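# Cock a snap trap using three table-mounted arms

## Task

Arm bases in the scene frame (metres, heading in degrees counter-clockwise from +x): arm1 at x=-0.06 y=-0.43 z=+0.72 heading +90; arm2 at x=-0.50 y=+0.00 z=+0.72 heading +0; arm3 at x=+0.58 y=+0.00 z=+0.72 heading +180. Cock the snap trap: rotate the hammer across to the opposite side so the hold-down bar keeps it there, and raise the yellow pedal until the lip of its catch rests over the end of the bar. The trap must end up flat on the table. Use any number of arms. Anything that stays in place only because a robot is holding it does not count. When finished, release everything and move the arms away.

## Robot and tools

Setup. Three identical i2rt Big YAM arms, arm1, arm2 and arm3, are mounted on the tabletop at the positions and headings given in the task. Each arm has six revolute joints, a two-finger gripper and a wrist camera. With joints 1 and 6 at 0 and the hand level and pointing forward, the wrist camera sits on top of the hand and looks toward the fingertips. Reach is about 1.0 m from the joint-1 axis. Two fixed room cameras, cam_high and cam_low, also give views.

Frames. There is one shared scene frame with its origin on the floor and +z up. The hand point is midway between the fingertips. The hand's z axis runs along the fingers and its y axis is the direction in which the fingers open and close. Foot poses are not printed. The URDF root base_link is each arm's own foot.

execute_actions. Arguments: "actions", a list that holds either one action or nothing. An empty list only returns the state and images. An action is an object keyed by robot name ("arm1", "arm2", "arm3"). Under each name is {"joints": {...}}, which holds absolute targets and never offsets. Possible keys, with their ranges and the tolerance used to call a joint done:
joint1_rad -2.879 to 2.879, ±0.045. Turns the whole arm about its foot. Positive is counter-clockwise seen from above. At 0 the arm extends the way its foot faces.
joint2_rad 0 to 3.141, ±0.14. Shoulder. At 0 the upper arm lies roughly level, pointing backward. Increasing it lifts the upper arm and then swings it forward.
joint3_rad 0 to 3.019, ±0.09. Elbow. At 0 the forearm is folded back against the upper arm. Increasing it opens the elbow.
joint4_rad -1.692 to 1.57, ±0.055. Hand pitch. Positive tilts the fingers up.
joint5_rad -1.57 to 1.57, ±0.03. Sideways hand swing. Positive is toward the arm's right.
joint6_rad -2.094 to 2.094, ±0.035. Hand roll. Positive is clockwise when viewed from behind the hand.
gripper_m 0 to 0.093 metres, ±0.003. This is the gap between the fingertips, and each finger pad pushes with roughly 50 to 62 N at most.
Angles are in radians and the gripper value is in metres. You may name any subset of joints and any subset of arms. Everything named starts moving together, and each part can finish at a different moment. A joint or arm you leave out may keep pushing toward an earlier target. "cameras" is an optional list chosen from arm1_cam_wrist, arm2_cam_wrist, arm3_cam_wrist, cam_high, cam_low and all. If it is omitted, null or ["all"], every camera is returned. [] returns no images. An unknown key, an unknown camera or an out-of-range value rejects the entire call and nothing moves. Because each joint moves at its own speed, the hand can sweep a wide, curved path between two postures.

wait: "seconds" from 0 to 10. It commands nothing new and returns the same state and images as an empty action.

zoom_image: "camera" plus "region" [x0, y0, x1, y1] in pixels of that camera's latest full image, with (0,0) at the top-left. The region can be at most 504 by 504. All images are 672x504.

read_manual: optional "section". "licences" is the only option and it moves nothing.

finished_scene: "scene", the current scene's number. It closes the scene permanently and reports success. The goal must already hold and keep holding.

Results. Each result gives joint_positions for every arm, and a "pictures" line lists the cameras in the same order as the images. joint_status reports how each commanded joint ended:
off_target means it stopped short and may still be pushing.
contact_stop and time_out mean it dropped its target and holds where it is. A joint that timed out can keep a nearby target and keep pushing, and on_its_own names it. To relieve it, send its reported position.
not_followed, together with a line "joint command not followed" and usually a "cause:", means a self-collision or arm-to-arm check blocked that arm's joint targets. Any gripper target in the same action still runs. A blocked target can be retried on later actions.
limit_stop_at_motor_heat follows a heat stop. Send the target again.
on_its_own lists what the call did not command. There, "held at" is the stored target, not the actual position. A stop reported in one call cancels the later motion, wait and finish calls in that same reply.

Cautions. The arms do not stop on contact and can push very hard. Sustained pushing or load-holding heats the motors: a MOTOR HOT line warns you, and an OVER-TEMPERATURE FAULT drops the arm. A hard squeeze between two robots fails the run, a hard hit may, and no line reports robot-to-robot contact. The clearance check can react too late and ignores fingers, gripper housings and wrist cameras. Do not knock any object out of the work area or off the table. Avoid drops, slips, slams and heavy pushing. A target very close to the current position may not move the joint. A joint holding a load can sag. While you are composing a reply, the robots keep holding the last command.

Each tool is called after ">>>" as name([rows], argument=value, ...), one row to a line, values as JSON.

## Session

>>> execute_actions(actions=[])

Scene clock: 0.00 s.
arm1.joint_positions: joint1_rad=-0.015 joint2_rad=+0.430 joint3_rad=+1.478 joint4_rad=-1.530 joint5_rad=+0.010 joint6_rad=-0.012 gripper_m=+0.095
arm1.joint_status: not commanded
arm1.hand: x=-0.0572 y=-0.3157 z=+1.2942 quat_wxyz=(-0.369, +0.609, -0.601, -0.364) (m; scene frame)
arm2.joint_positions: joint1_rad=+0.010 joint2_rad=+0.447 joint3_rad=+1.476 joint4_rad=-1.533 joint5_rad=+0.003 joint6_rad=-0.003 gripper_m=+0.095
arm2.joint_status: not commanded
arm2.hand: x=-0.3842 y=-0.0065 z=+1.3381 quat_wxyz=(-0.513, -0.009, -0.858, +0.005) (m; scene frame)
arm3.joint_positions: joint1_rad=+0.005 joint2_rad=+0.427 joint3_rad=+1.454 joint4_rad=-1.553 joint5_rad=-0.007 joint6_rad=-0.014 gripper_m=+0.095
arm3.joint_status: not commanded
arm3.hand: x=+0.4623 y=+0.0096 z=+1.3372 quat_wxyz=(-0.005, +0.868, -0.012, -0.497) (m; scene frame)
pictures: arm1_cam_wrist, arm2_cam_wrist, arm3_cam_wrist, cam_high, cam_low
Images, in order (width x height): arm1_cam_wrist 672x504, arm2_cam_wrist 672x504, arm3_cam_wrist 672x504, cam_high 672x504, cam_low 672x504.

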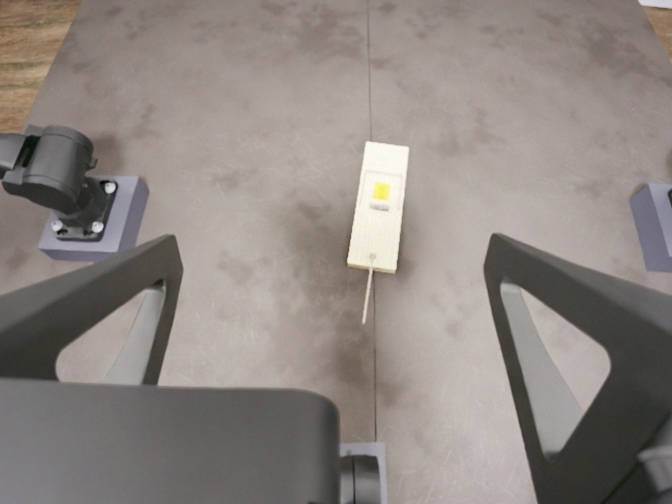

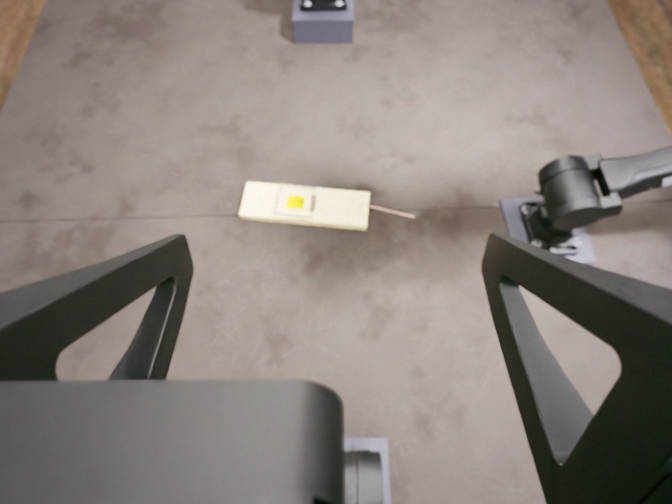

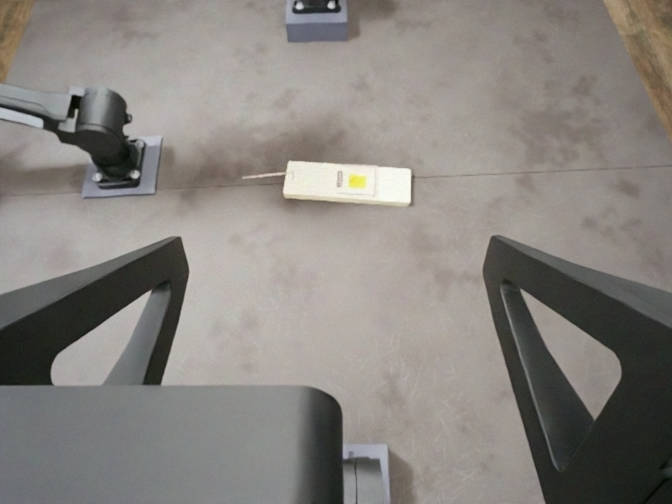

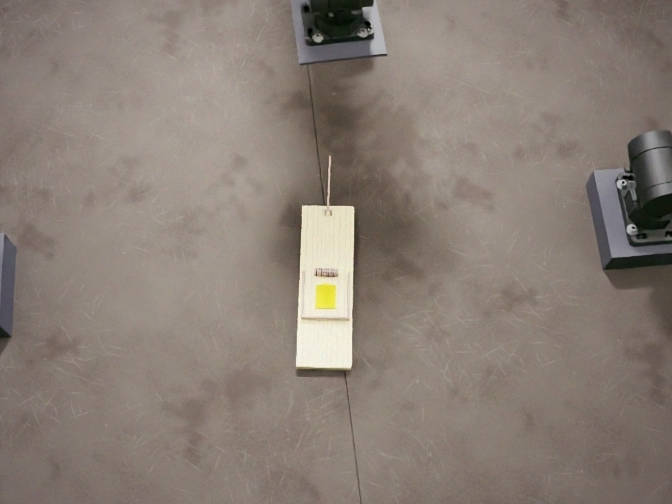

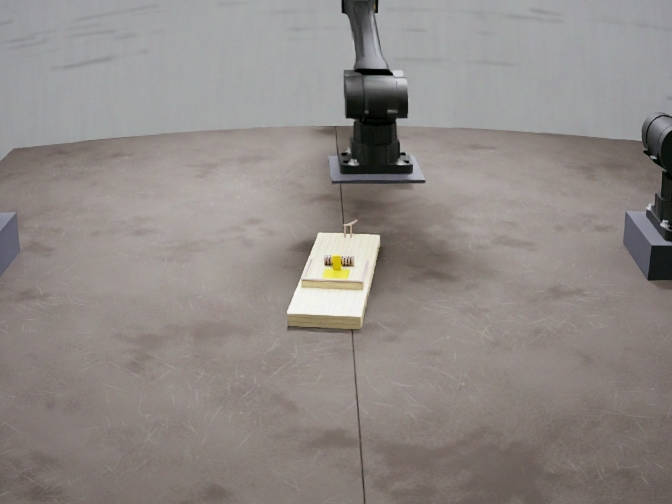

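>>> execute_actions([
  {"arm3":{"joints":{"joint1_rad":-0.225,"joint2_rad":1.77,"joint3_rad":0.837,"joint4_rad":0.079,"joint6_rad":1.3,"gripper_m":0}},"arm2":{"joints":{"joint1_rad":0.23,"joint2_rad":1.70,"joint3_rad":0.89,"joint4_rad":-0.13,"joint6_rad":0.37,"gripper_m":0.025}},"arm1":{"joints":{"joint1_rad":-0.26,"joint2_rad":1.22,"joint3_rad":0.509,"joint4_rad":-0.24,"joint6_rad":1.3,"gripper_m":0}}},
])

Scene clock: 2.57 s.
arm1.joint_positions: joint1_rad=-0.255 joint2_rad=+1.224 joint3_rad=+0.514 joint4_rad=-0.266 joint5_rad=+0.010 joint6_rad=+1.283 gripper_m=+0.001
arm1.joint_status: all done
arm1.hand: x=+0.0303 y=-0.0560 z=+0.7841 quat_wxyz=(-0.079, +0.025, -0.956, -0.282) (m; scene frame)
arm2.joint_positions: joint1_rad=+0.222 joint2_rad=+1.708 joint3_rad=+0.868 joint4_rad=-0.151 joint5_rad=+0.003 joint6_rad=+0.354 gripper_m=+0.025
arm2.joint_status: all done
arm2.hand: x=+0.0210 y=+0.1004 z=+0.7850 quat_wxyz=(-0.281, -0.078, -0.953, -0.079) (m; scene frame)
arm3.joint_positions: joint1_rad=-0.221 joint2_rad=+1.763 joint3_rad=+0.833 joint4_rad=+0.061 joint5_rad=-0.007 joint6_rad=+1.292 gripper_m=+0.001
arm3.joint_status: all done
arm3.hand: x=+0.0509 y=+0.1426 z=+0.7769 quat_wxyz=(+0.174, +0.669, -0.660, -0.293) (m; scene frame)
pictures: arm1_cam_wrist, arm2_cam_wrist, arm3_cam_wrist, cam_high, cam_low
Images, in order (width x height): arm1_cam_wrist 672x504, arm2_cam_wrist 672x504, arm3_cam_wrist 672x504, cam_high 672x504, cam_low 672x504.

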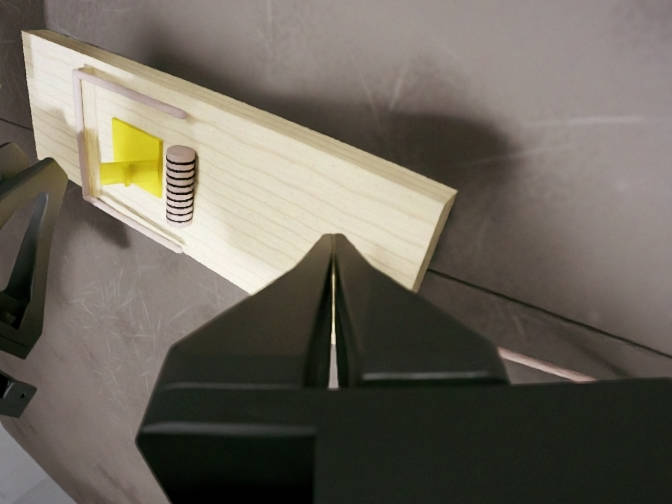

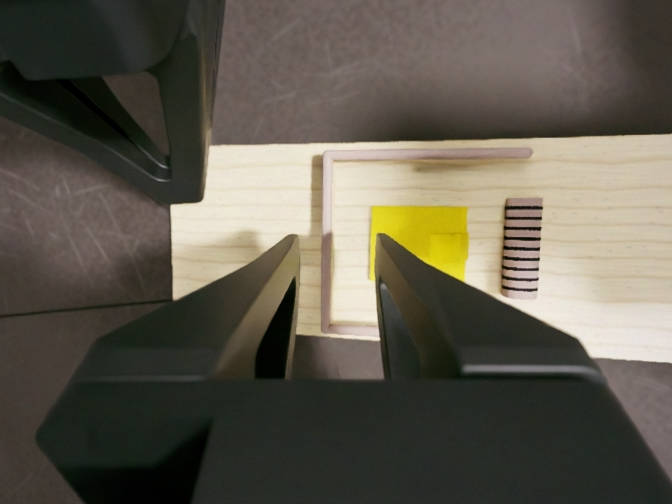

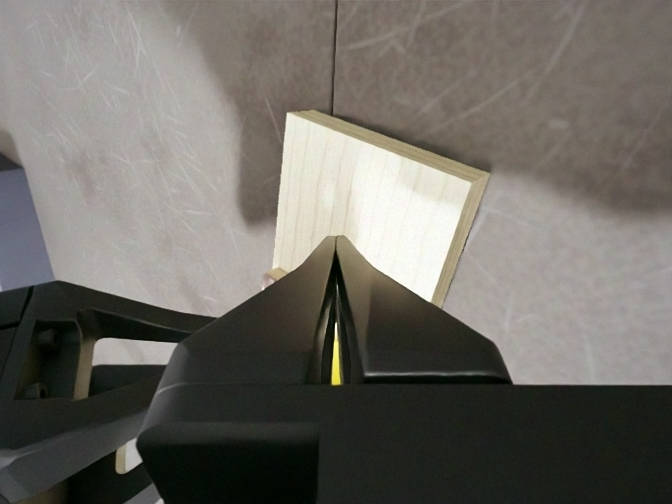

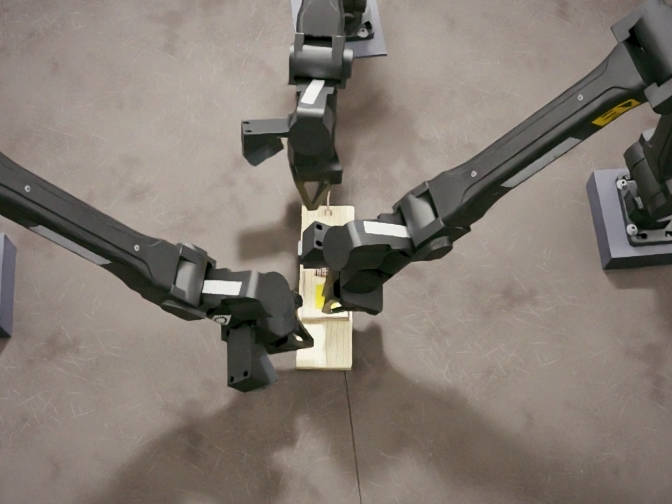

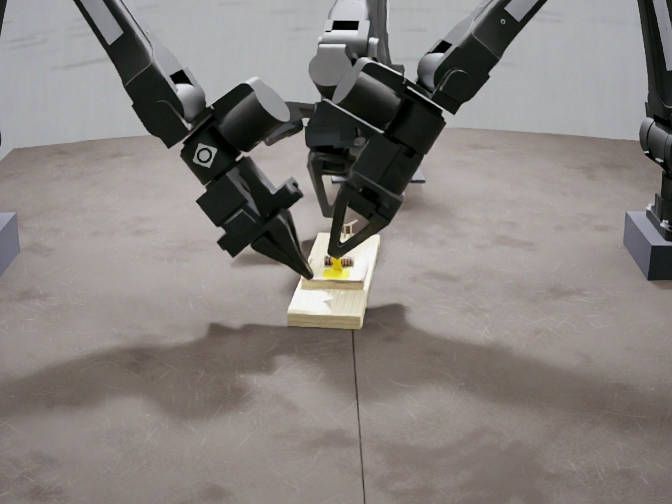

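>>> execute_actions([
  {"arm3":{"joints":{"joint2_rad":1.91}},"arm2":{"joints":{"joint1_rad":0.245,"joint2_rad":1.77,"joint4_rad":-0.21}},"arm1":{"joints":{"joint1_rad":-0.28,"joint2_rad":1.35,"joint4_rad":-0.35}}},
], cameras=["arm1_cam_wrist","arm2_cam_wrist","cam_low"])

>>> execute_actions([
  {"arm2":{"joints":{"gripper_m":0}}},
], cameras=["arm2_cam_wrist"])

Scene clock: 3.60 s.
arm1.joint_positions: joint1_rad=-0.274 joint2_rad=+1.304 joint3_rad=+0.525 joint4_rad=-0.310 joint5_rad=+0.011 joint6_rad=+1.286 gripper_m=+0.001
arm1.joint_status: all done
arm1.hand: x=+0.0347 y=-0.0692 z=+0.7540 quat_wxyz=(-0.067, +0.015, -0.971, -0.228) (m; scene frame)
arm2.joint_positions: joint1_rad=+0.236 joint2_rad=+1.763 joint3_rad=+0.869 joint4_rad=-0.197 joint5_rad=+0.003 joint6_rad=+0.354 gripper_m=+0.025
arm2.joint_status: all done
arm2.hand: x=+0.0031 y=+0.1042 z=+0.7518 quat_wxyz=(-0.234, -0.073, -0.967, -0.067) (m; scene frame)
arm3.joint_positions: joint1_rad=-0.222 joint2_rad=+1.836 joint3_rad=+0.841 joint4_rad=+0.092 joint5_rad=-0.005 joint6_rad=+1.295 gripper_m=+0.001
arm3.joint_status: all done
arm3.hand: x=+0.0526 y=+0.1428 z=+0.7459 quat_wxyz=(+0.166, +0.672, -0.666, -0.279) (m; scene frame)
pictures: arm1_cam_wrist, arm2_cam_wrist, cam_low
Images, in order (width x height): arm1_cam_wrist 672x504, arm2_cam_wrist 672x504, cam_low 672x504.

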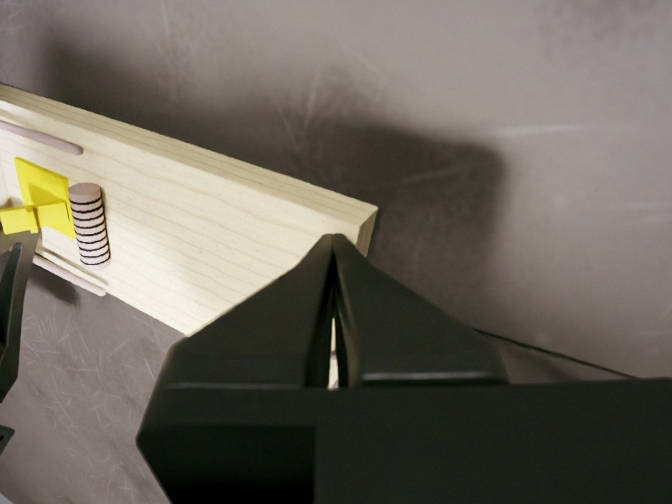

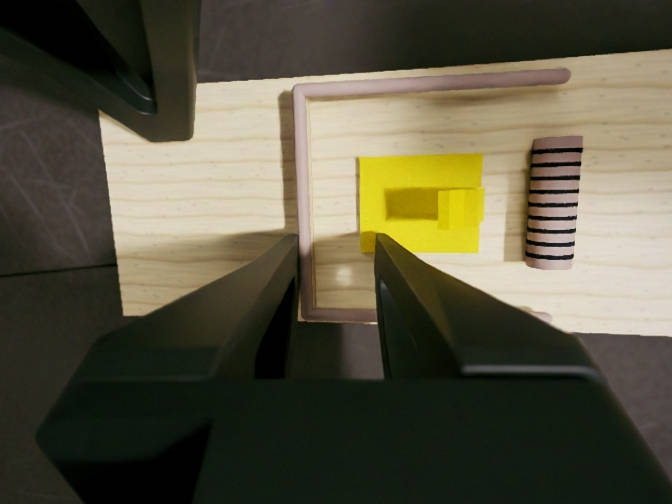

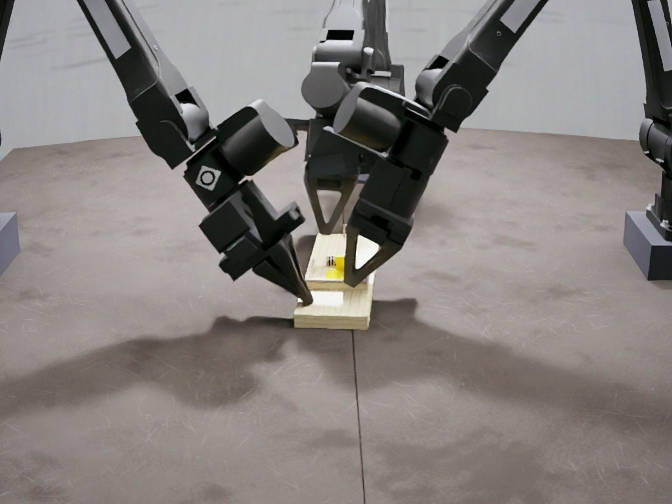

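Scene clock: 4.10 s.
arm1.joint_positions: joint1_rad=-0.275 joint2_rad=+1.304 joint3_rad=+0.525 joint4_rad=-0.311 joint5_rad=+0.011 joint6_rad=+1.286 gripper_m=+0.001
arm1.joint_status: not commanded
arm1.hand: x=+0.0348 y=-0.0693 z=+0.7540 quat_wxyz=(-0.067, +0.015, -0.971, -0.228) (m; scene frame)
arm2.joint_positions: joint1_rad=+0.251 joint2_rad=+1.763 joint3_rad=+0.873 joint4_rad=-0.197 joint5_rad=-0.005 joint6_rad=+0.355 gripper_m=+0.003
arm2.joint_status: all done
arm2.hand: x=+0.0034 y=+0.1133 z=+0.7533 quat_wxyz=(-0.234, -0.065, -0.967, -0.073) (m; scene frame)
arm3.joint_positions: joint1_rad=-0.222 joint2_rad=+1.836 joint3_rad=+0.841 joint4_rad=+0.094 joint5_rad=-0.006 joint6_rad=+1.295 gripper_m=+0.001
arm3.joint_status: not commanded
arm3.hand: x=+0.0522 y=+0.1429 z=+0.7463 quat_wxyz=(+0.166, +0.671, -0.666, -0.280) (m; scene frame)
pictures: arm2_cam_wrist
Images, in order (width x height): arm2_cam_wrist 672x504.

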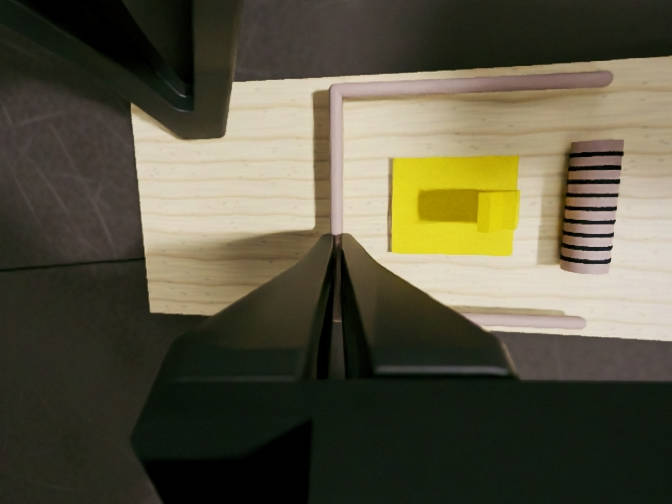

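>>> execute_actions([
  {"arm2":{"joints":{"joint2_rad":1.65,"joint1_rad":0.235}},"arm1":{"joints":{"joint2_rad":1.37}}},
], cameras=[])

>>> execute_actions([
  {"arm2":{"joints":{"joint2_rad":1.57,"joint1_rad":0.195,"joint4_rad":-0.27,"joint6_rad":0.31}}},
], cameras=[])

>>> execute_actions([
  {"arm2":{"joints":{"joint2_rad":1.535,"joint1_rad":0.12,"joint4_rad":-0.33,"joint6_rad":0.25}}},
], cameras=["arm2_cam_wrist","cam_low"])

>>> execute_actions([
  {"arm2":{"joints":{"joint2_rad":1.55,"joint1_rad":0.04,"joint4_rad":-0.35,"joint5_rad":0.02,"joint6_rad":0.19}}},
], cameras=["arm2_cam_wrist","cam_low"])

Scene clock: 5.53 s.
arm1.joint_positions: joint1_rad=-0.276 joint2_rad=+1.304 joint3_rad=+0.525 joint4_rad=-0.311 joint5_rad=+0.010 joint6_rad=+1.286 gripper_m=+0.001
arm1.joint_status: all done
arm1.hand: x=+0.0350 y=-0.0693 z=+0.7540 quat_wxyz=(-0.066, +0.015, -0.971, -0.228) (m; scene frame)
arm2.joint_positions: joint1_rad=+0.248 joint2_rad=+1.712 joint3_rad=+0.862 joint4_rad=-0.214 joint5_rad=-0.001 joint6_rad=+0.355 gripper_m=+0.003
arm2.joint_status: all done
arm2.hand: x=+0.0017 y=+0.1110 z=+0.7724 quat_wxyz=(-0.245, -0.066, -0.964, -0.074) (m; scene frame)
arm3.joint_positions: joint1_rad=-0.222 joint2_rad=+1.842 joint3_rad=+0.848 joint4_rad=+0.099 joint5_rad=-0.010 joint6_rad=+1.295 gripper_m=+0.001
arm3.joint_status: not commanded
arm3.hand: x=+0.0484 y=+0.1432 z=+0.7465 quat_wxyz=(+0.169, +0.671, -0.665, -0.281) (m; scene frame)
pictures: none
No camera images: the call's "cameras" was empty. Leave "cameras" out to get every camera's image.

Scene clock: 6.30 s.
arm1.joint_positions: joint1_rad=-0.276 joint2_rad=+1.304 joint3_rad=+0.525 joint4_rad=-0.311 joint5_rad=+0.010 joint6_rad=+1.286 gripper_m=+0.001
arm1.joint_status: not commanded
arm1.hand: x=+0.0350 y=-0.0694 z=+0.7539 quat_wxyz=(-0.066, +0.015, -0.971, -0.228) (m; scene frame)
arm2.joint_positions: joint1_rad=+0.213 joint2_rad=+1.633 joint3_rad=+0.858 joint4_rad=-0.274 joint5_rad=-0.009 joint6_rad=+0.319 gripper_m=+0.003
arm2.joint_status: all done
arm2.hand: x=-0.0005 y=+0.0935 z=+0.8021 quat_wxyz=(-0.253, -0.065, -0.963, -0.071) (m; scene frame)
arm3.joint_positions: joint1_rad=-0.222 joint2_rad=+1.842 joint3_rad=+0.849 joint4_rad=+0.100 joint5_rad=-0.010 joint6_rad=+1.295 gripper_m=+0.001
arm3.joint_status: not commanded
arm3.hand: x=+0.0480 y=+0.1433 z=+0.7468 quat_wxyz=(+0.170, +0.671, -0.665, -0.282) (m; scene frame)
pictures: none
No camera images: the call's "cameras" was empty. Leave "cameras" out to get every camera's image.

Scene clock: 8.07 s.
arm1.joint_positions: joint1_rad=-0.276 joint2_rad=+1.304 joint3_rad=+0.525 joint4_rad=-0.313 joint5_rad=+0.010 joint6_rad=+1.286 gripper_m=+0.001
arm1.joint_status: not commanded
arm1.hand: x=+0.0349 y=-0.0698 z=+0.7538 quat_wxyz=(-0.066, +0.015, -0.971, -0.227) (m; scene frame)
arm2.joint_positions: joint1_rad=+0.168 joint2_rad=+1.589 joint3_rad=+0.858 joint4_rad=-0.327 joint5_rad=-0.028 joint6_rad=+0.261 gripper_m=+0.003
arm2.joint_status: joint1_rad time_out (moved -0.045 of -0.093); the others done
arm2.on_its_own: joint1_rad reads +0.168 and still pushes toward +0.120 since a time_out
arm2.hand: x=-0.0043 y=+0.0731 z=+0.8170 quat_wxyz=(-0.251, -0.056, -0.964, -0.066) (m; scene frame)
arm3.joint_positions: joint1_rad=-0.222 joint2_rad=+1.842 joint3_rad=+0.850 joint4_rad=+0.101 joint5_rad=-0.010 joint6_rad=+1.296 gripper_m=+0.001
arm3.joint_status: not commanded
arm3.hand: x=+0.0471 y=+0.1436 z=+0.7473 quat_wxyz=(+0.170, +0.671, -0.664, -0.283) (m; scene frame)
pictures: arm2_cam_wrist, cam_low
Images, in order (width x height): arm2_cam_wrist 672x504, cam_low 672x504.

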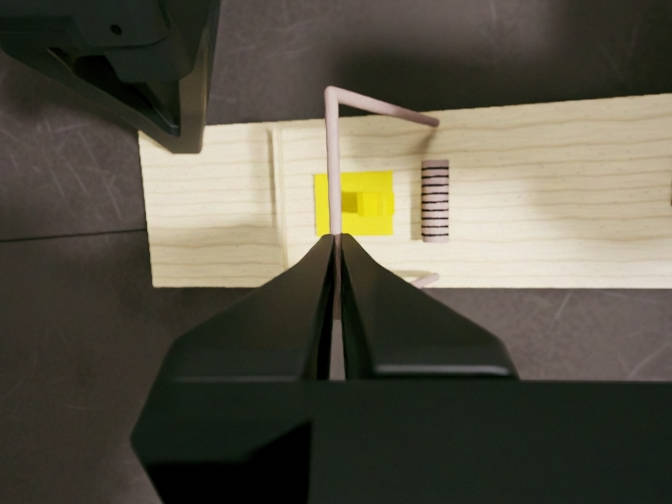

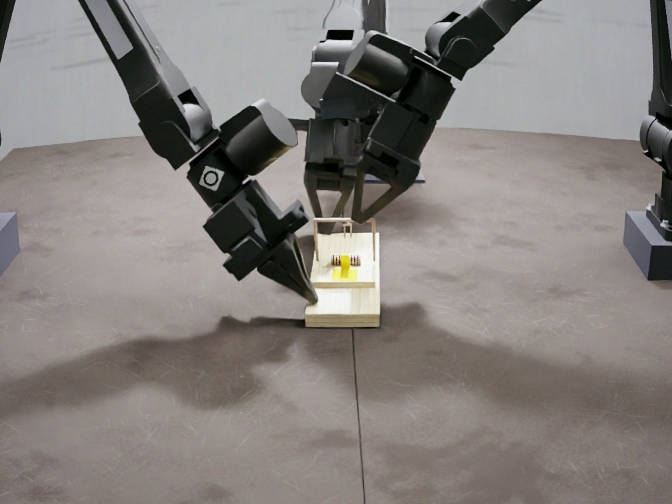

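not run: a stop came earlier in this reply.

>>> execute_actions([
  {"arm2":{"joints":{"joint2_rad":1.57,"joint1_rad":0.0,"joint3_rad":0.81,"joint4_rad":-0.22,"joint5_rad":0.02,"joint6_rad":0.13}}},
], cameras=["arm2_cam_wrist","cam_high"])

Scene clock: 10.33 s.
arm1.joint_positions: joint1_rad=-0.279 joint2_rad=+1.303 joint3_rad=+0.525 joint4_rad=-0.318 joint5_rad=+0.014 joint6_rad=+1.286 gripper_m=+0.001
arm1.joint_status: not commanded
arm1.hand: x=+0.0364 y=-0.0711 z=+0.7536 quat_wxyz=(-0.068, +0.013, -0.972, -0.225) (m; scene frame)
arm2.joint_positions: joint1_rad=+0.087 joint2_rad=+1.549 joint3_rad=+0.803 joint4_rad=-0.252 joint5_rad=-0.046 joint6_rad=+0.152 gripper_m=+0.003
arm2.joint_status: joint1_rad time_out (moved -0.081 of -0.168); joint5_rad time_out (moved -0.018 of +0.048); the others done
arm2.on_its_own: joint1_rad reads +0.087 and still pushes toward +0.000 since a time_out; joint5_rad reads -0.046 and still pushes toward +0.020 since a time_out
arm2.hand: x=-0.0065 y=+0.0353 z=+0.8231 quat_wxyz=(-0.283, -0.040, -0.957, -0.054) (m; scene frame)
arm3.joint_positions: joint1_rad=-0.221 joint2_rad=+1.844 joint3_rad=+0.850 joint4_rad=+0.101 joint5_rad=-0.013 joint6_rad=+1.296 gripper_m=+0.001
arm3.joint_status: not commanded
arm3.hand: x=+0.0471 y=+0.1427 z=+0.7465 quat_wxyz=(+0.171, +0.671, -0.664, -0.281) (m; scene frame)
pictures: arm2_cam_wrist, cam_high
Images, in order (width x height): arm2_cam_wrist 672x504, cam_high 672x504.

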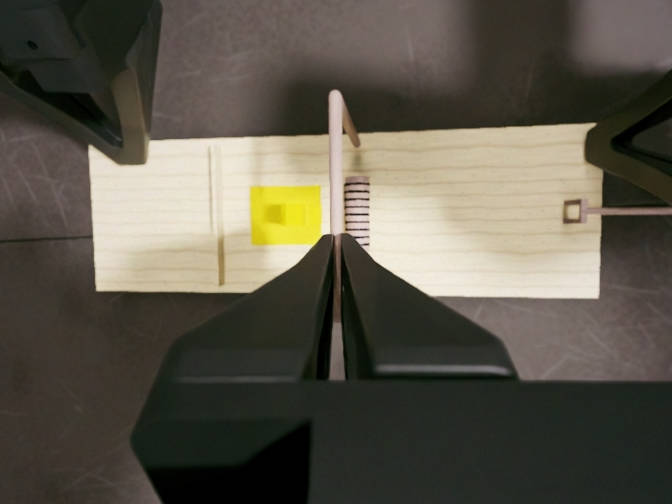

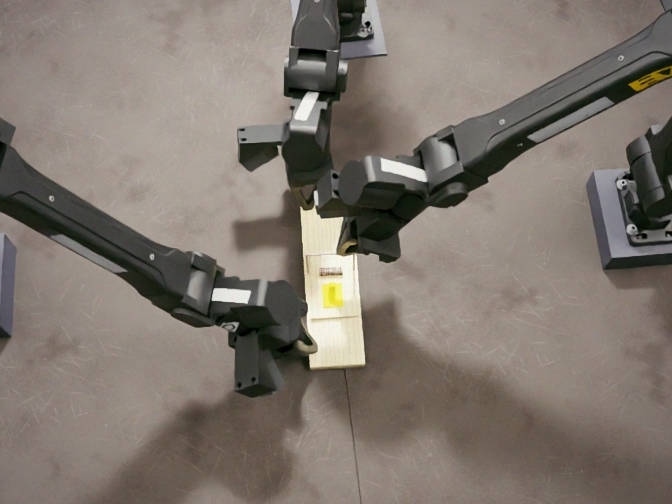

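>>> execute_actions([
  {"arm2":{"joints":{"joint2_rad":1.63,"joint1_rad":-0.08,"joint3_rad":0.72,"joint4_rad":0.08,"joint6_rad":0.05}}},
], cameras=["arm2_cam_wrist","cam_high","cam_low"])

Scene clock: 12.77 s.
arm1.joint_positions: joint1_rad=-0.287 joint2_rad=+1.303 joint3_rad=+0.526 joint4_rad=-0.318 joint5_rad=+0.023 joint6_rad=+1.286 gripper_m=+0.001
arm1.joint_status: not commanded
arm1.hand: x=+0.0408 y=-0.0720 z=+0.7539 quat_wxyz=(-0.073, +0.008, -0.972, -0.224) (m; scene frame)
arm2.joint_positions: joint1_rad=-0.025 joint2_rad=+1.600 joint3_rad=+0.695 joint4_rad=+0.036 joint5_rad=-0.027 joint6_rad=+0.051 gripper_m=+0.003
arm2.joint_status: joint1_rad time_out (moved -0.112 of -0.167); the others done
arm2.on_its_own: joint1_rad reads -0.025 and still pushes toward -0.080 since a time_out; joint5_rad reads -0.027 and still pushes toward +0.020 since a time_out
arm2.hand: x=-0.0050 y=-0.0230 z=+0.7971 quat_wxyz=(-0.349, -0.046, -0.936, -0.015) (m; scene frame)
arm3.joint_positions: joint1_rad=-0.221 joint2_rad=+1.844 joint3_rad=+0.850 joint4_rad=+0.101 joint5_rad=-0.014 joint6_rad=+1.296 gripper_m=+0.001
arm3.joint_status: not commanded
arm3.hand: x=+0.0470 y=+0.1422 z=+0.7465 quat_wxyz=(+0.172, +0.672, -0.664, -0.281) (m; scene frame)
pictures: arm2_cam_wrist, cam_high, cam_low
Images, in order (width x height): arm2_cam_wrist 672x504, cam_high 672x504, cam_low 672x504.

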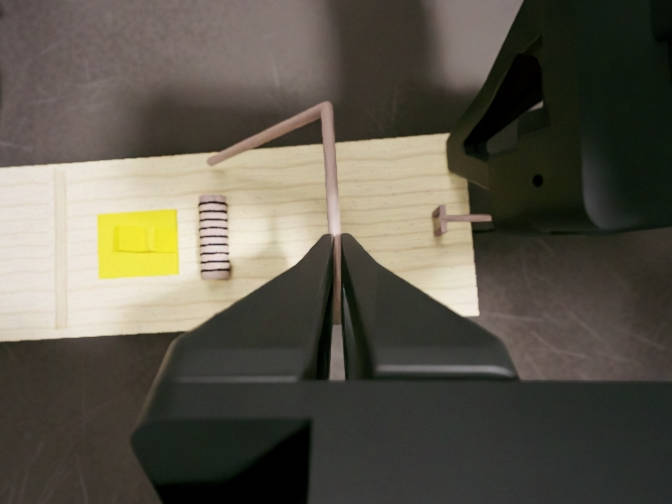

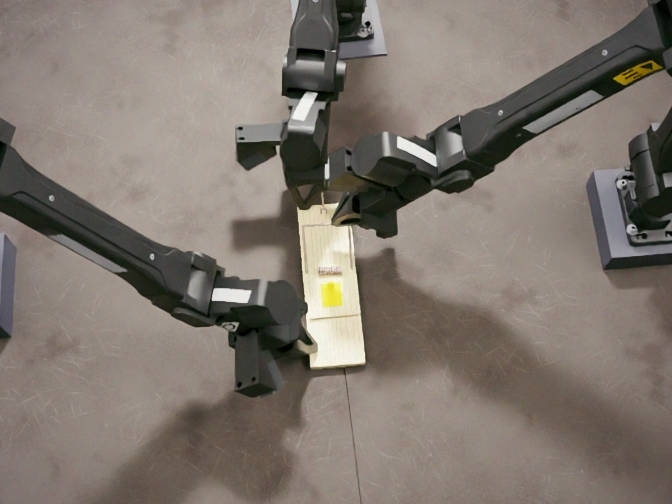

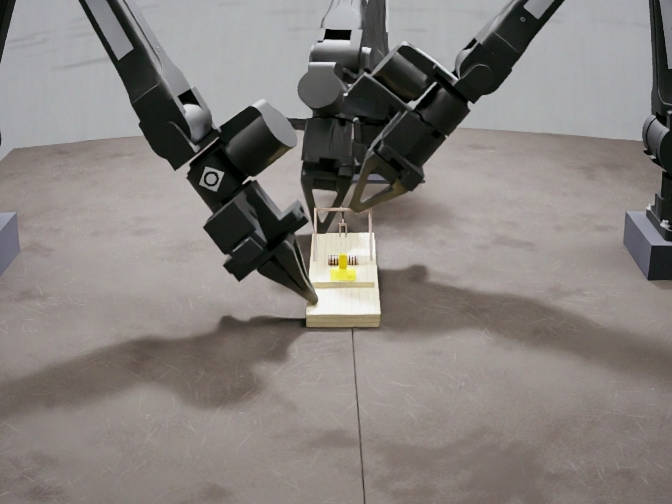

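>>> execute_actions([
  {"arm2":{"joints":{"joint2_rad":1.78,"joint1_rad":-0.065,"joint3_rad":0.64,"joint4_rad":0.31,"joint6_rad":0.0}}},
], cameras=[])

>>> execute_actions([
  {"arm1":{"joints":{"joint1_rad":-0.33,"joint2_rad":0.9,"joint4_rad":-0.7}},"arm3":{"joints":{"joint2_rad":1.7}}},
])

Scene clock: 13.97 s.
arm1.joint_positions: joint1_rad=-0.287 joint2_rad=+1.303 joint3_rad=+0.526 joint4_rad=-0.318 joint5_rad=+0.023 joint6_rad=+1.286 gripper_m=+0.001
arm1.joint_status: not commanded
arm1.hand: x=+0.0408 y=-0.0720 z=+0.7539 quat_wxyz=(-0.073, +0.008, -0.972, -0.224) (m; scene frame)
arm2.joint_positions: joint1_rad=-0.043 joint2_rad=+1.734 joint3_rad=+0.633 joint4_rad=+0.300 joint5_rad=+0.005 joint6_rad=-0.004 gripper_m=+0.003
arm2.joint_status: all done
arm2.on_its_own: joint5_rad moved +0.032 to your old target +0.020
arm2.hand: x=-0.0065 y=-0.0374 z=+0.7540 quat_wxyz=(-0.380, -0.034, -0.924, +0.014) (m; scene frame)
arm3.joint_positions: joint1_rad=-0.221 joint2_rad=+1.844 joint3_rad=+0.850 joint4_rad=+0.101 joint5_rad=-0.014 joint6_rad=+1.296 gripper_m=+0.001
arm3.joint_status: not commanded
arm3.hand: x=+0.0470 y=+0.1422 z=+0.7465 quat_wxyz=(+0.172, +0.672, -0.664, -0.281) (m; scene frame)
pictures: none
No camera images: the call's "cameras" was empty. Leave "cameras" out to get every camera's image.

Scene clock: 15.13 s.
arm1.joint_positions: joint1_rad=-0.325 joint2_rad=+0.896 joint3_rad=+0.507 joint4_rad=-0.684 joint5_rad=+0.012 joint6_rad=+1.286 gripper_m=+0.001
arm1.joint_status: all done
arm1.hand: x=+0.0343 y=-0.1354 z=+0.8346 quat_wxyz=(-0.075, -0.009, -0.969, -0.234) (m; scene frame)
arm2.joint_positions: joint1_rad=-0.047 joint2_rad=+1.728 joint3_rad=+0.657 joint4_rad=+0.332 joint5_rad=+0.012 joint6_rad=-0.009 gripper_m=+0.003
arm2.joint_status: not commanded
arm2.hand: x=+0.0115 y=-0.0420 z=+0.7710 quat_wxyz=(-0.408, -0.035, -0.912, +0.020) (m; scene frame)
arm3.joint_positions: joint1_rad=-0.221 joint2_rad=+1.705 joint3_rad=+0.837 joint4_rad=+0.084 joint5_rad=-0.010 joint6_rad=+1.296 gripper_m=+0.001
arm3.joint_status: all done
arm3.hand: x=+0.0383 y=+0.1458 z=+0.8126 quat_wxyz=(+0.195, +0.658, -0.651, -0.326) (m; scene frame)
pictures: arm1_cam_wrist, arm2_cam_wrist, arm3_cam_wrist, cam_high, cam_low
Images, in order (width x height): arm1_cam_wrist 672x504, arm2_cam_wrist 672x504, arm3_cam_wrist 672x504, cam_high 672x504, cam_low 672x504.

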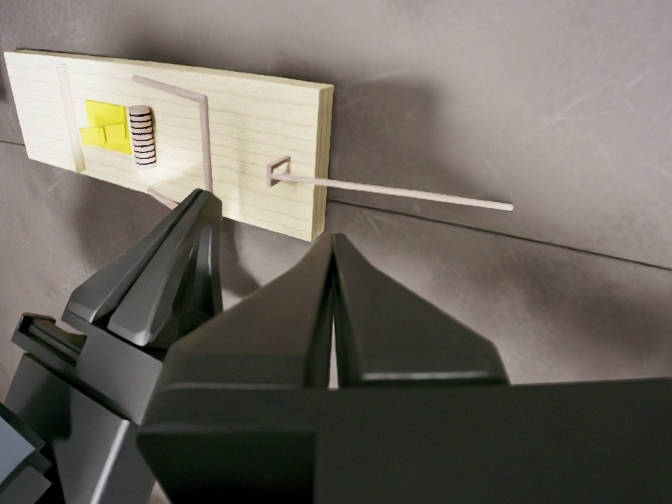

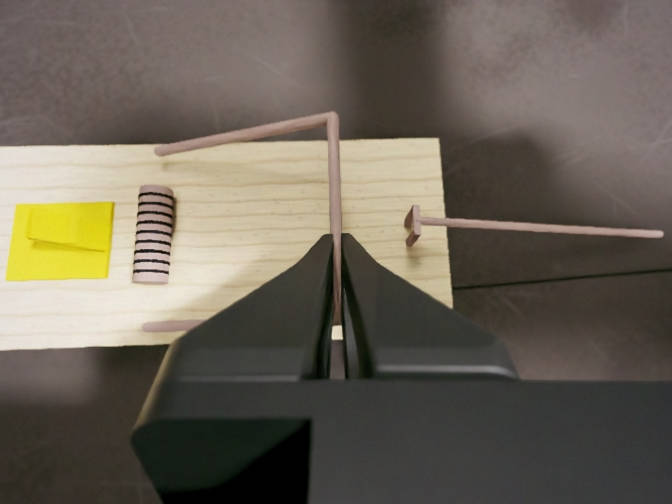

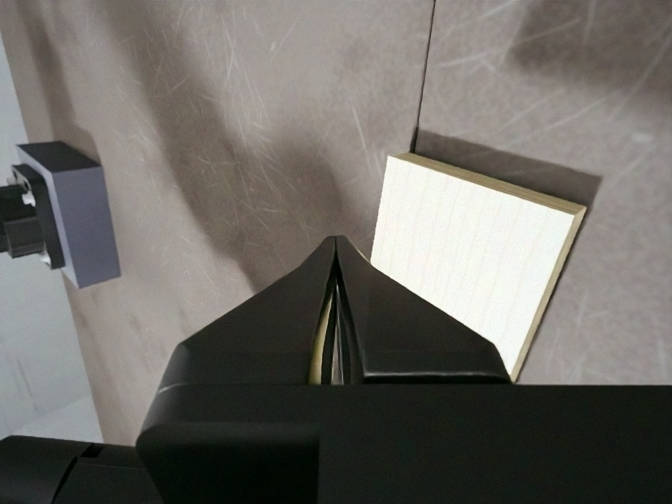

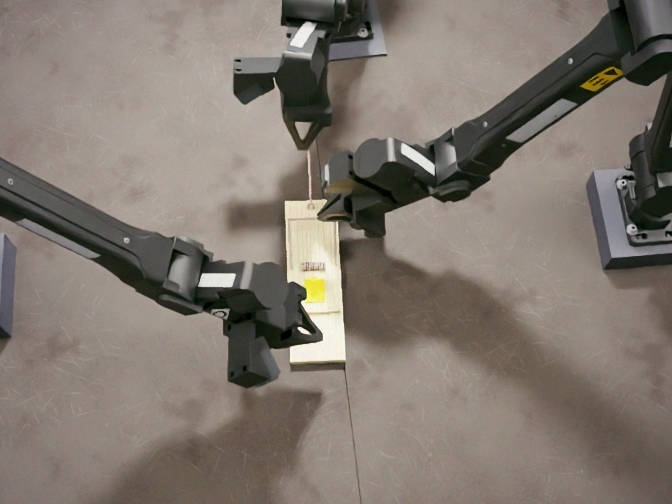

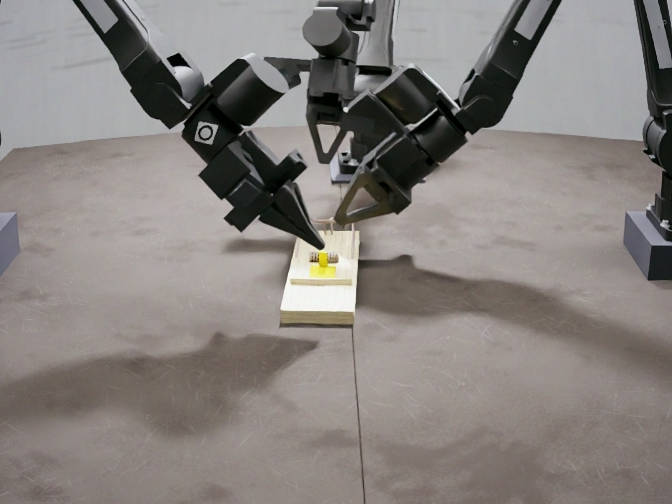

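>>> execute_actions([
  {"arm1":{"joints":{"joint1_rad":-0.1,"joint2_rad":0.5,"joint3_rad":0.95,"joint4_rad":-1.3,"joint6_rad":0}},"arm2":{"joints":{"joint2_rad":1.82,"joint3_rad":0.6,"joint4_rad":0.28}},"arm3":{"joints":{"joint2_rad":1.6,"joint3_rad":0.7,"joint4_rad":0.2,"joint6_rad":-1.4}}},
], cameras=[])

>>> execute_actions([
  {"arm3":{"joints":{"joint1_rad":0.28,"joint2_rad":1.78,"joint4_rad":0.5}}},
], cameras=[])

>>> execute_actions([
  {"arm3":{"joints":{"joint2_rad":1.9,"joint4_rad":0.61}}},
], cameras=["arm1_cam_wrist","arm2_cam_wrist","cam_low"])

Scene clock: 18.17 s.
arm1.joint_positions: joint1_rad=-0.103 joint2_rad=+0.494 joint3_rad=+0.920 joint4_rad=-1.283 joint5_rad=+0.012 joint6_rad=+0.017 gripper_m=+0.001
arm1.joint_status: all done
arm1.hand: x=-0.0385 y=-0.2017 z=+1.0691 quat_wxyz=(-0.258, +0.628, -0.695, -0.236) (m; scene frame)
arm2.joint_positions: joint1_rad=-0.050 joint2_rad=+1.742 joint3_rad=+0.655 joint4_rad=+0.332 joint5_rad=+0.015 joint6_rad=-0.009 gripper_m=+0.003
arm2.joint_status: all done
arm2.hand: x=+0.0084 y=-0.0437 z=+0.7634 quat_wxyz=(-0.401, -0.037, -0.915, +0.022) (m; scene frame)
arm3.joint_positions: joint1_rad=-0.221 joint2_rad=+1.620 joint3_rad=+0.704 joint4_rad=+0.181 joint5_rad=-0.010 joint6_rad=-1.392 gripper_m=+0.001
arm3.joint_status: all done
arm3.hand: x=+0.0744 y=+0.1361 z=+0.8191 quat_wxyz=(-0.291, +0.774, +0.489, -0.279) (m; scene frame)
pictures: none
No camera images: the call's "cameras" was empty. Leave "cameras" out to get every camera's image.

Scene clock: 19.37 s.
arm1.joint_positions: joint1_rad=-0.103 joint2_rad=+0.494 joint3_rad=+0.920 joint4_rad=-1.283 joint5_rad=+0.012 joint6_rad=+0.017 gripper_m=+0.001
arm1.joint_status: not commanded
arm1.hand: x=-0.0385 y=-0.2017 z=+1.0691 quat_wxyz=(-0.258, +0.628, -0.695, -0.236) (m; scene frame)
arm2.joint_positions: joint1_rad=-0.050 joint2_rad=+1.742 joint3_rad=+0.655 joint4_rad=+0.332 joint5_rad=+0.015 joint6_rad=-0.009 gripper_m=+0.003
arm2.joint_status: not commanded
arm2.hand: x=+0.0084 y=-0.0437 z=+0.7634 quat_wxyz=(-0.401, -0.037, -0.915, +0.022) (m; scene frame)
arm3.joint_positions: joint1_rad=+0.288 joint2_rad=+1.782 joint3_rad=+0.704 joint4_rad=+0.481 joint5_rad=-0.007 joint6_rad=-1.393 gripper_m=+0.001
arm3.joint_status: all done
arm3.hand: x=+0.0446 y=-0.1336 z=+0.7959 quat_wxyz=(-0.247, +0.605, +0.645, -0.397) (m; scene frame)
pictures: none
No camera images: the call's "cameras" was empty. Leave "cameras" out to get every camera's image.

Scene clock: 20.27 s.
arm1.joint_positions: joint1_rad=-0.103 joint2_rad=+0.494 joint3_rad=+0.920 joint4_rad=-1.283 joint5_rad=+0.012 joint6_rad=+0.017 gripper_m=+0.001
arm1.joint_status: not commanded
arm1.hand: x=-0.0385 y=-0.2017 z=+1.0691 quat_wxyz=(-0.258, +0.628, -0.695, -0.236) (m; scene frame)
arm2.joint_positions: joint1_rad=-0.050 joint2_rad=+1.742 joint3_rad=+0.655 joint4_rad=+0.332 joint5_rad=+0.015 joint6_rad=-0.009 gripper_m=+0.003
arm2.joint_status: not commanded
arm2.hand: x=+0.0084 y=-0.0437 z=+0.7634 quat_wxyz=(-0.401, -0.037, -0.915, +0.022) (m; scene frame)
arm3.joint_positions: joint1_rad=+0.288 joint2_rad=+1.896 joint3_rad=+0.704 joint4_rad=+0.591 joint5_rad=-0.007 joint6_rad=-1.393 gripper_m=+0.001
arm3.joint_status: all done
arm3.hand: x=+0.0452 y=-0.1339 z=+0.7581 quat_wxyz=(-0.246, +0.605, +0.645, -0.395) (m; scene frame)
pictures: arm1_cam_wrist, arm2_cam_wrist, cam_low
Images, in order (width x height): arm1_cam_wrist 672x504, arm2_cam_wrist 672x504, cam_low 672x504.

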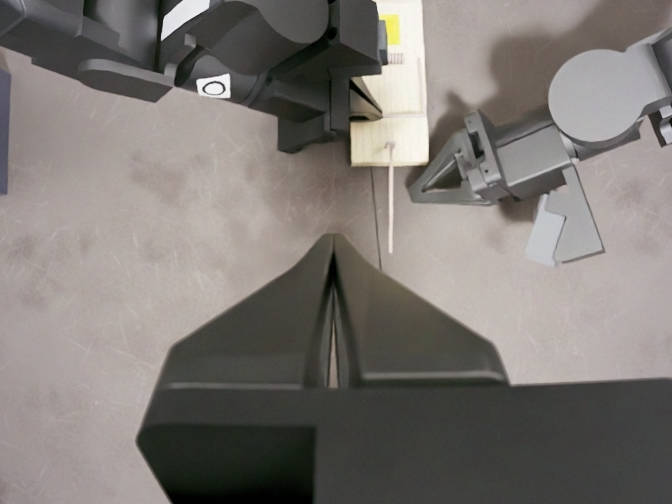

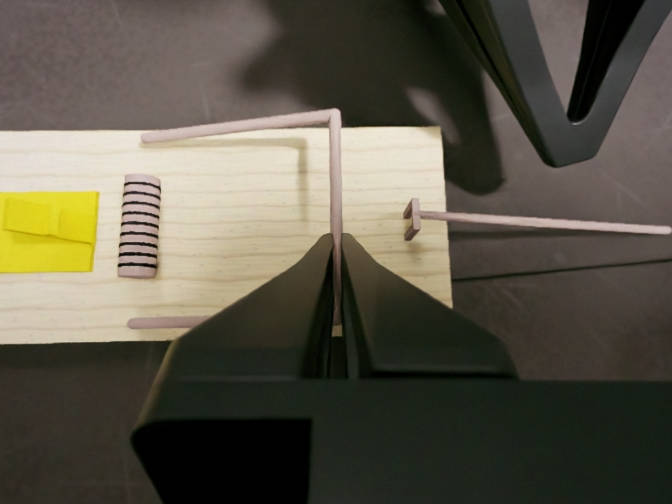

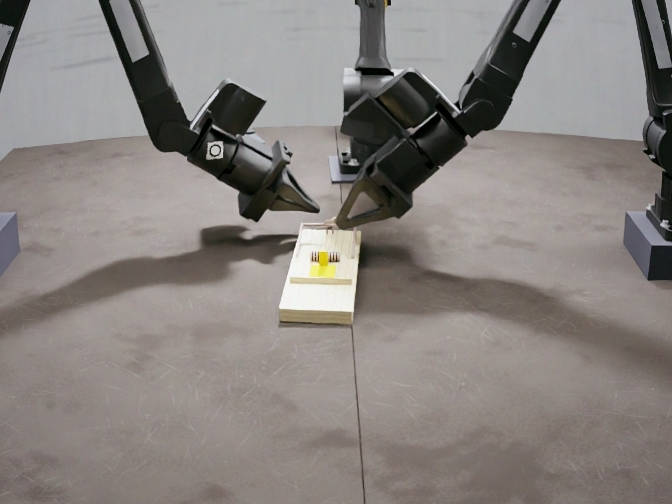

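>>> execute_actions([
  {"arm3":{"joints":{"joint2_rad":1.945}},"arm2":{"joints":{"joint2_rad":1.86,"joint3_rad":0.56}}},
], cameras=[])

>>> execute_actions([
  {"arm3":{"joints":{"joint2_rad":2.015,"joint3_rad":0.845}}},
], cameras=["arm1_cam_wrist","arm2_cam_wrist"])

Scene clock: 21.23 s.
arm1.joint_positions: joint1_rad=-0.103 joint2_rad=+0.494 joint3_rad=+0.920 joint4_rad=-1.283 joint5_rad=+0.012 joint6_rad=+0.017 gripper_m=+0.001
arm1.joint_status: not commanded
arm1.hand: x=-0.0385 y=-0.2017 z=+1.0691 quat_wxyz=(-0.258, +0.628, -0.695, -0.236) (m; scene frame)
arm2.joint_positions: joint1_rad=-0.054 joint2_rad=+1.767 joint3_rad=+0.638 joint4_rad=+0.337 joint5_rad=+0.018 joint6_rad=+0.001 gripper_m=+0.003
arm2.joint_status: all done
arm2.hand: x=-0.0035 y=-0.0449 z=+0.7461 quat_wxyz=(-0.384, -0.044, -0.922, +0.021) (m; scene frame)
arm3.joint_positions: joint1_rad=+0.288 joint2_rad=+1.927 joint3_rad=+0.704 joint4_rad=+0.594 joint5_rad=-0.007 joint6_rad=-1.393 gripper_m=+0.001
arm3.joint_status: all done
arm3.hand: x=+0.0500 y=-0.1329 z=+0.7419 quat_wxyz=(-0.239, +0.610, +0.650, -0.384) (m; scene frame)
pictures: none
No camera images: the call's "cameras" was empty. Leave "cameras" out to get every camera's image.

Scene clock: 22.10 s.
arm1.joint_positions: joint1_rad=-0.103 joint2_rad=+0.494 joint3_rad=+0.920 joint4_rad=-1.283 joint5_rad=+0.012 joint6_rad=+0.017 gripper_m=+0.001
arm1.joint_status: not commanded
arm1.hand: x=-0.0385 y=-0.2017 z=+1.0691 quat_wxyz=(-0.258, +0.628, -0.695, -0.236) (m; scene frame)
arm2.joint_positions: joint1_rad=-0.054 joint2_rad=+1.767 joint3_rad=+0.638 joint4_rad=+0.337 joint5_rad=+0.018 joint6_rad=+0.001 gripper_m=+0.003
arm2.joint_status: not commanded
arm2.hand: x=-0.0035 y=-0.0449 z=+0.7461 quat_wxyz=(-0.384, -0.044, -0.922, +0.021) (m; scene frame)
arm3.joint_positions: joint1_rad=+0.288 joint2_rad=+2.000 joint3_rad=+0.820 joint4_rad=+0.602 joint5_rad=-0.007 joint6_rad=-1.394 gripper_m=+0.001
arm3.joint_status: all done
arm3.hand: x=+0.0049 y=-0.1441 z=+0.7435 quat_wxyz=(-0.252, +0.601, +0.642, -0.404) (m; scene frame)
pictures: arm1_cam_wrist, arm2_cam_wrist
Images, in order (width x height): arm1_cam_wrist 672x504, arm2_cam_wrist 672x504.

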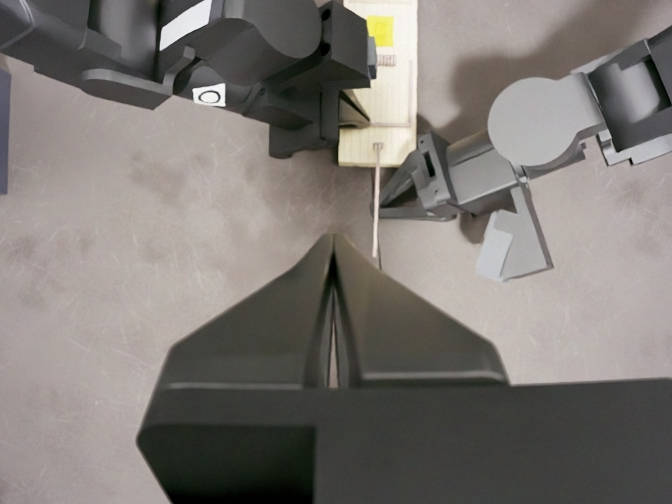

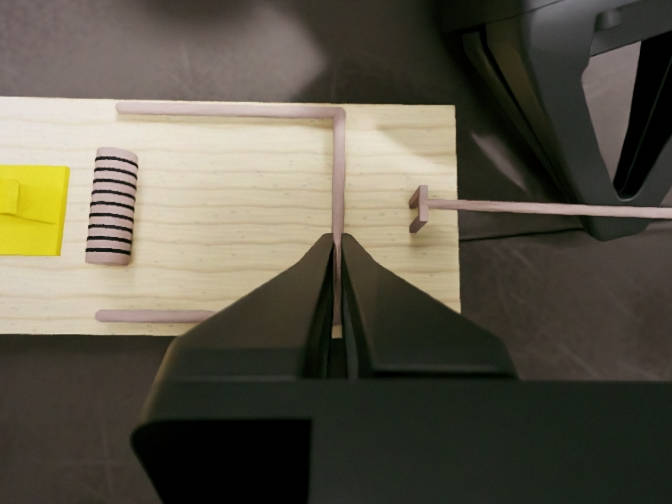

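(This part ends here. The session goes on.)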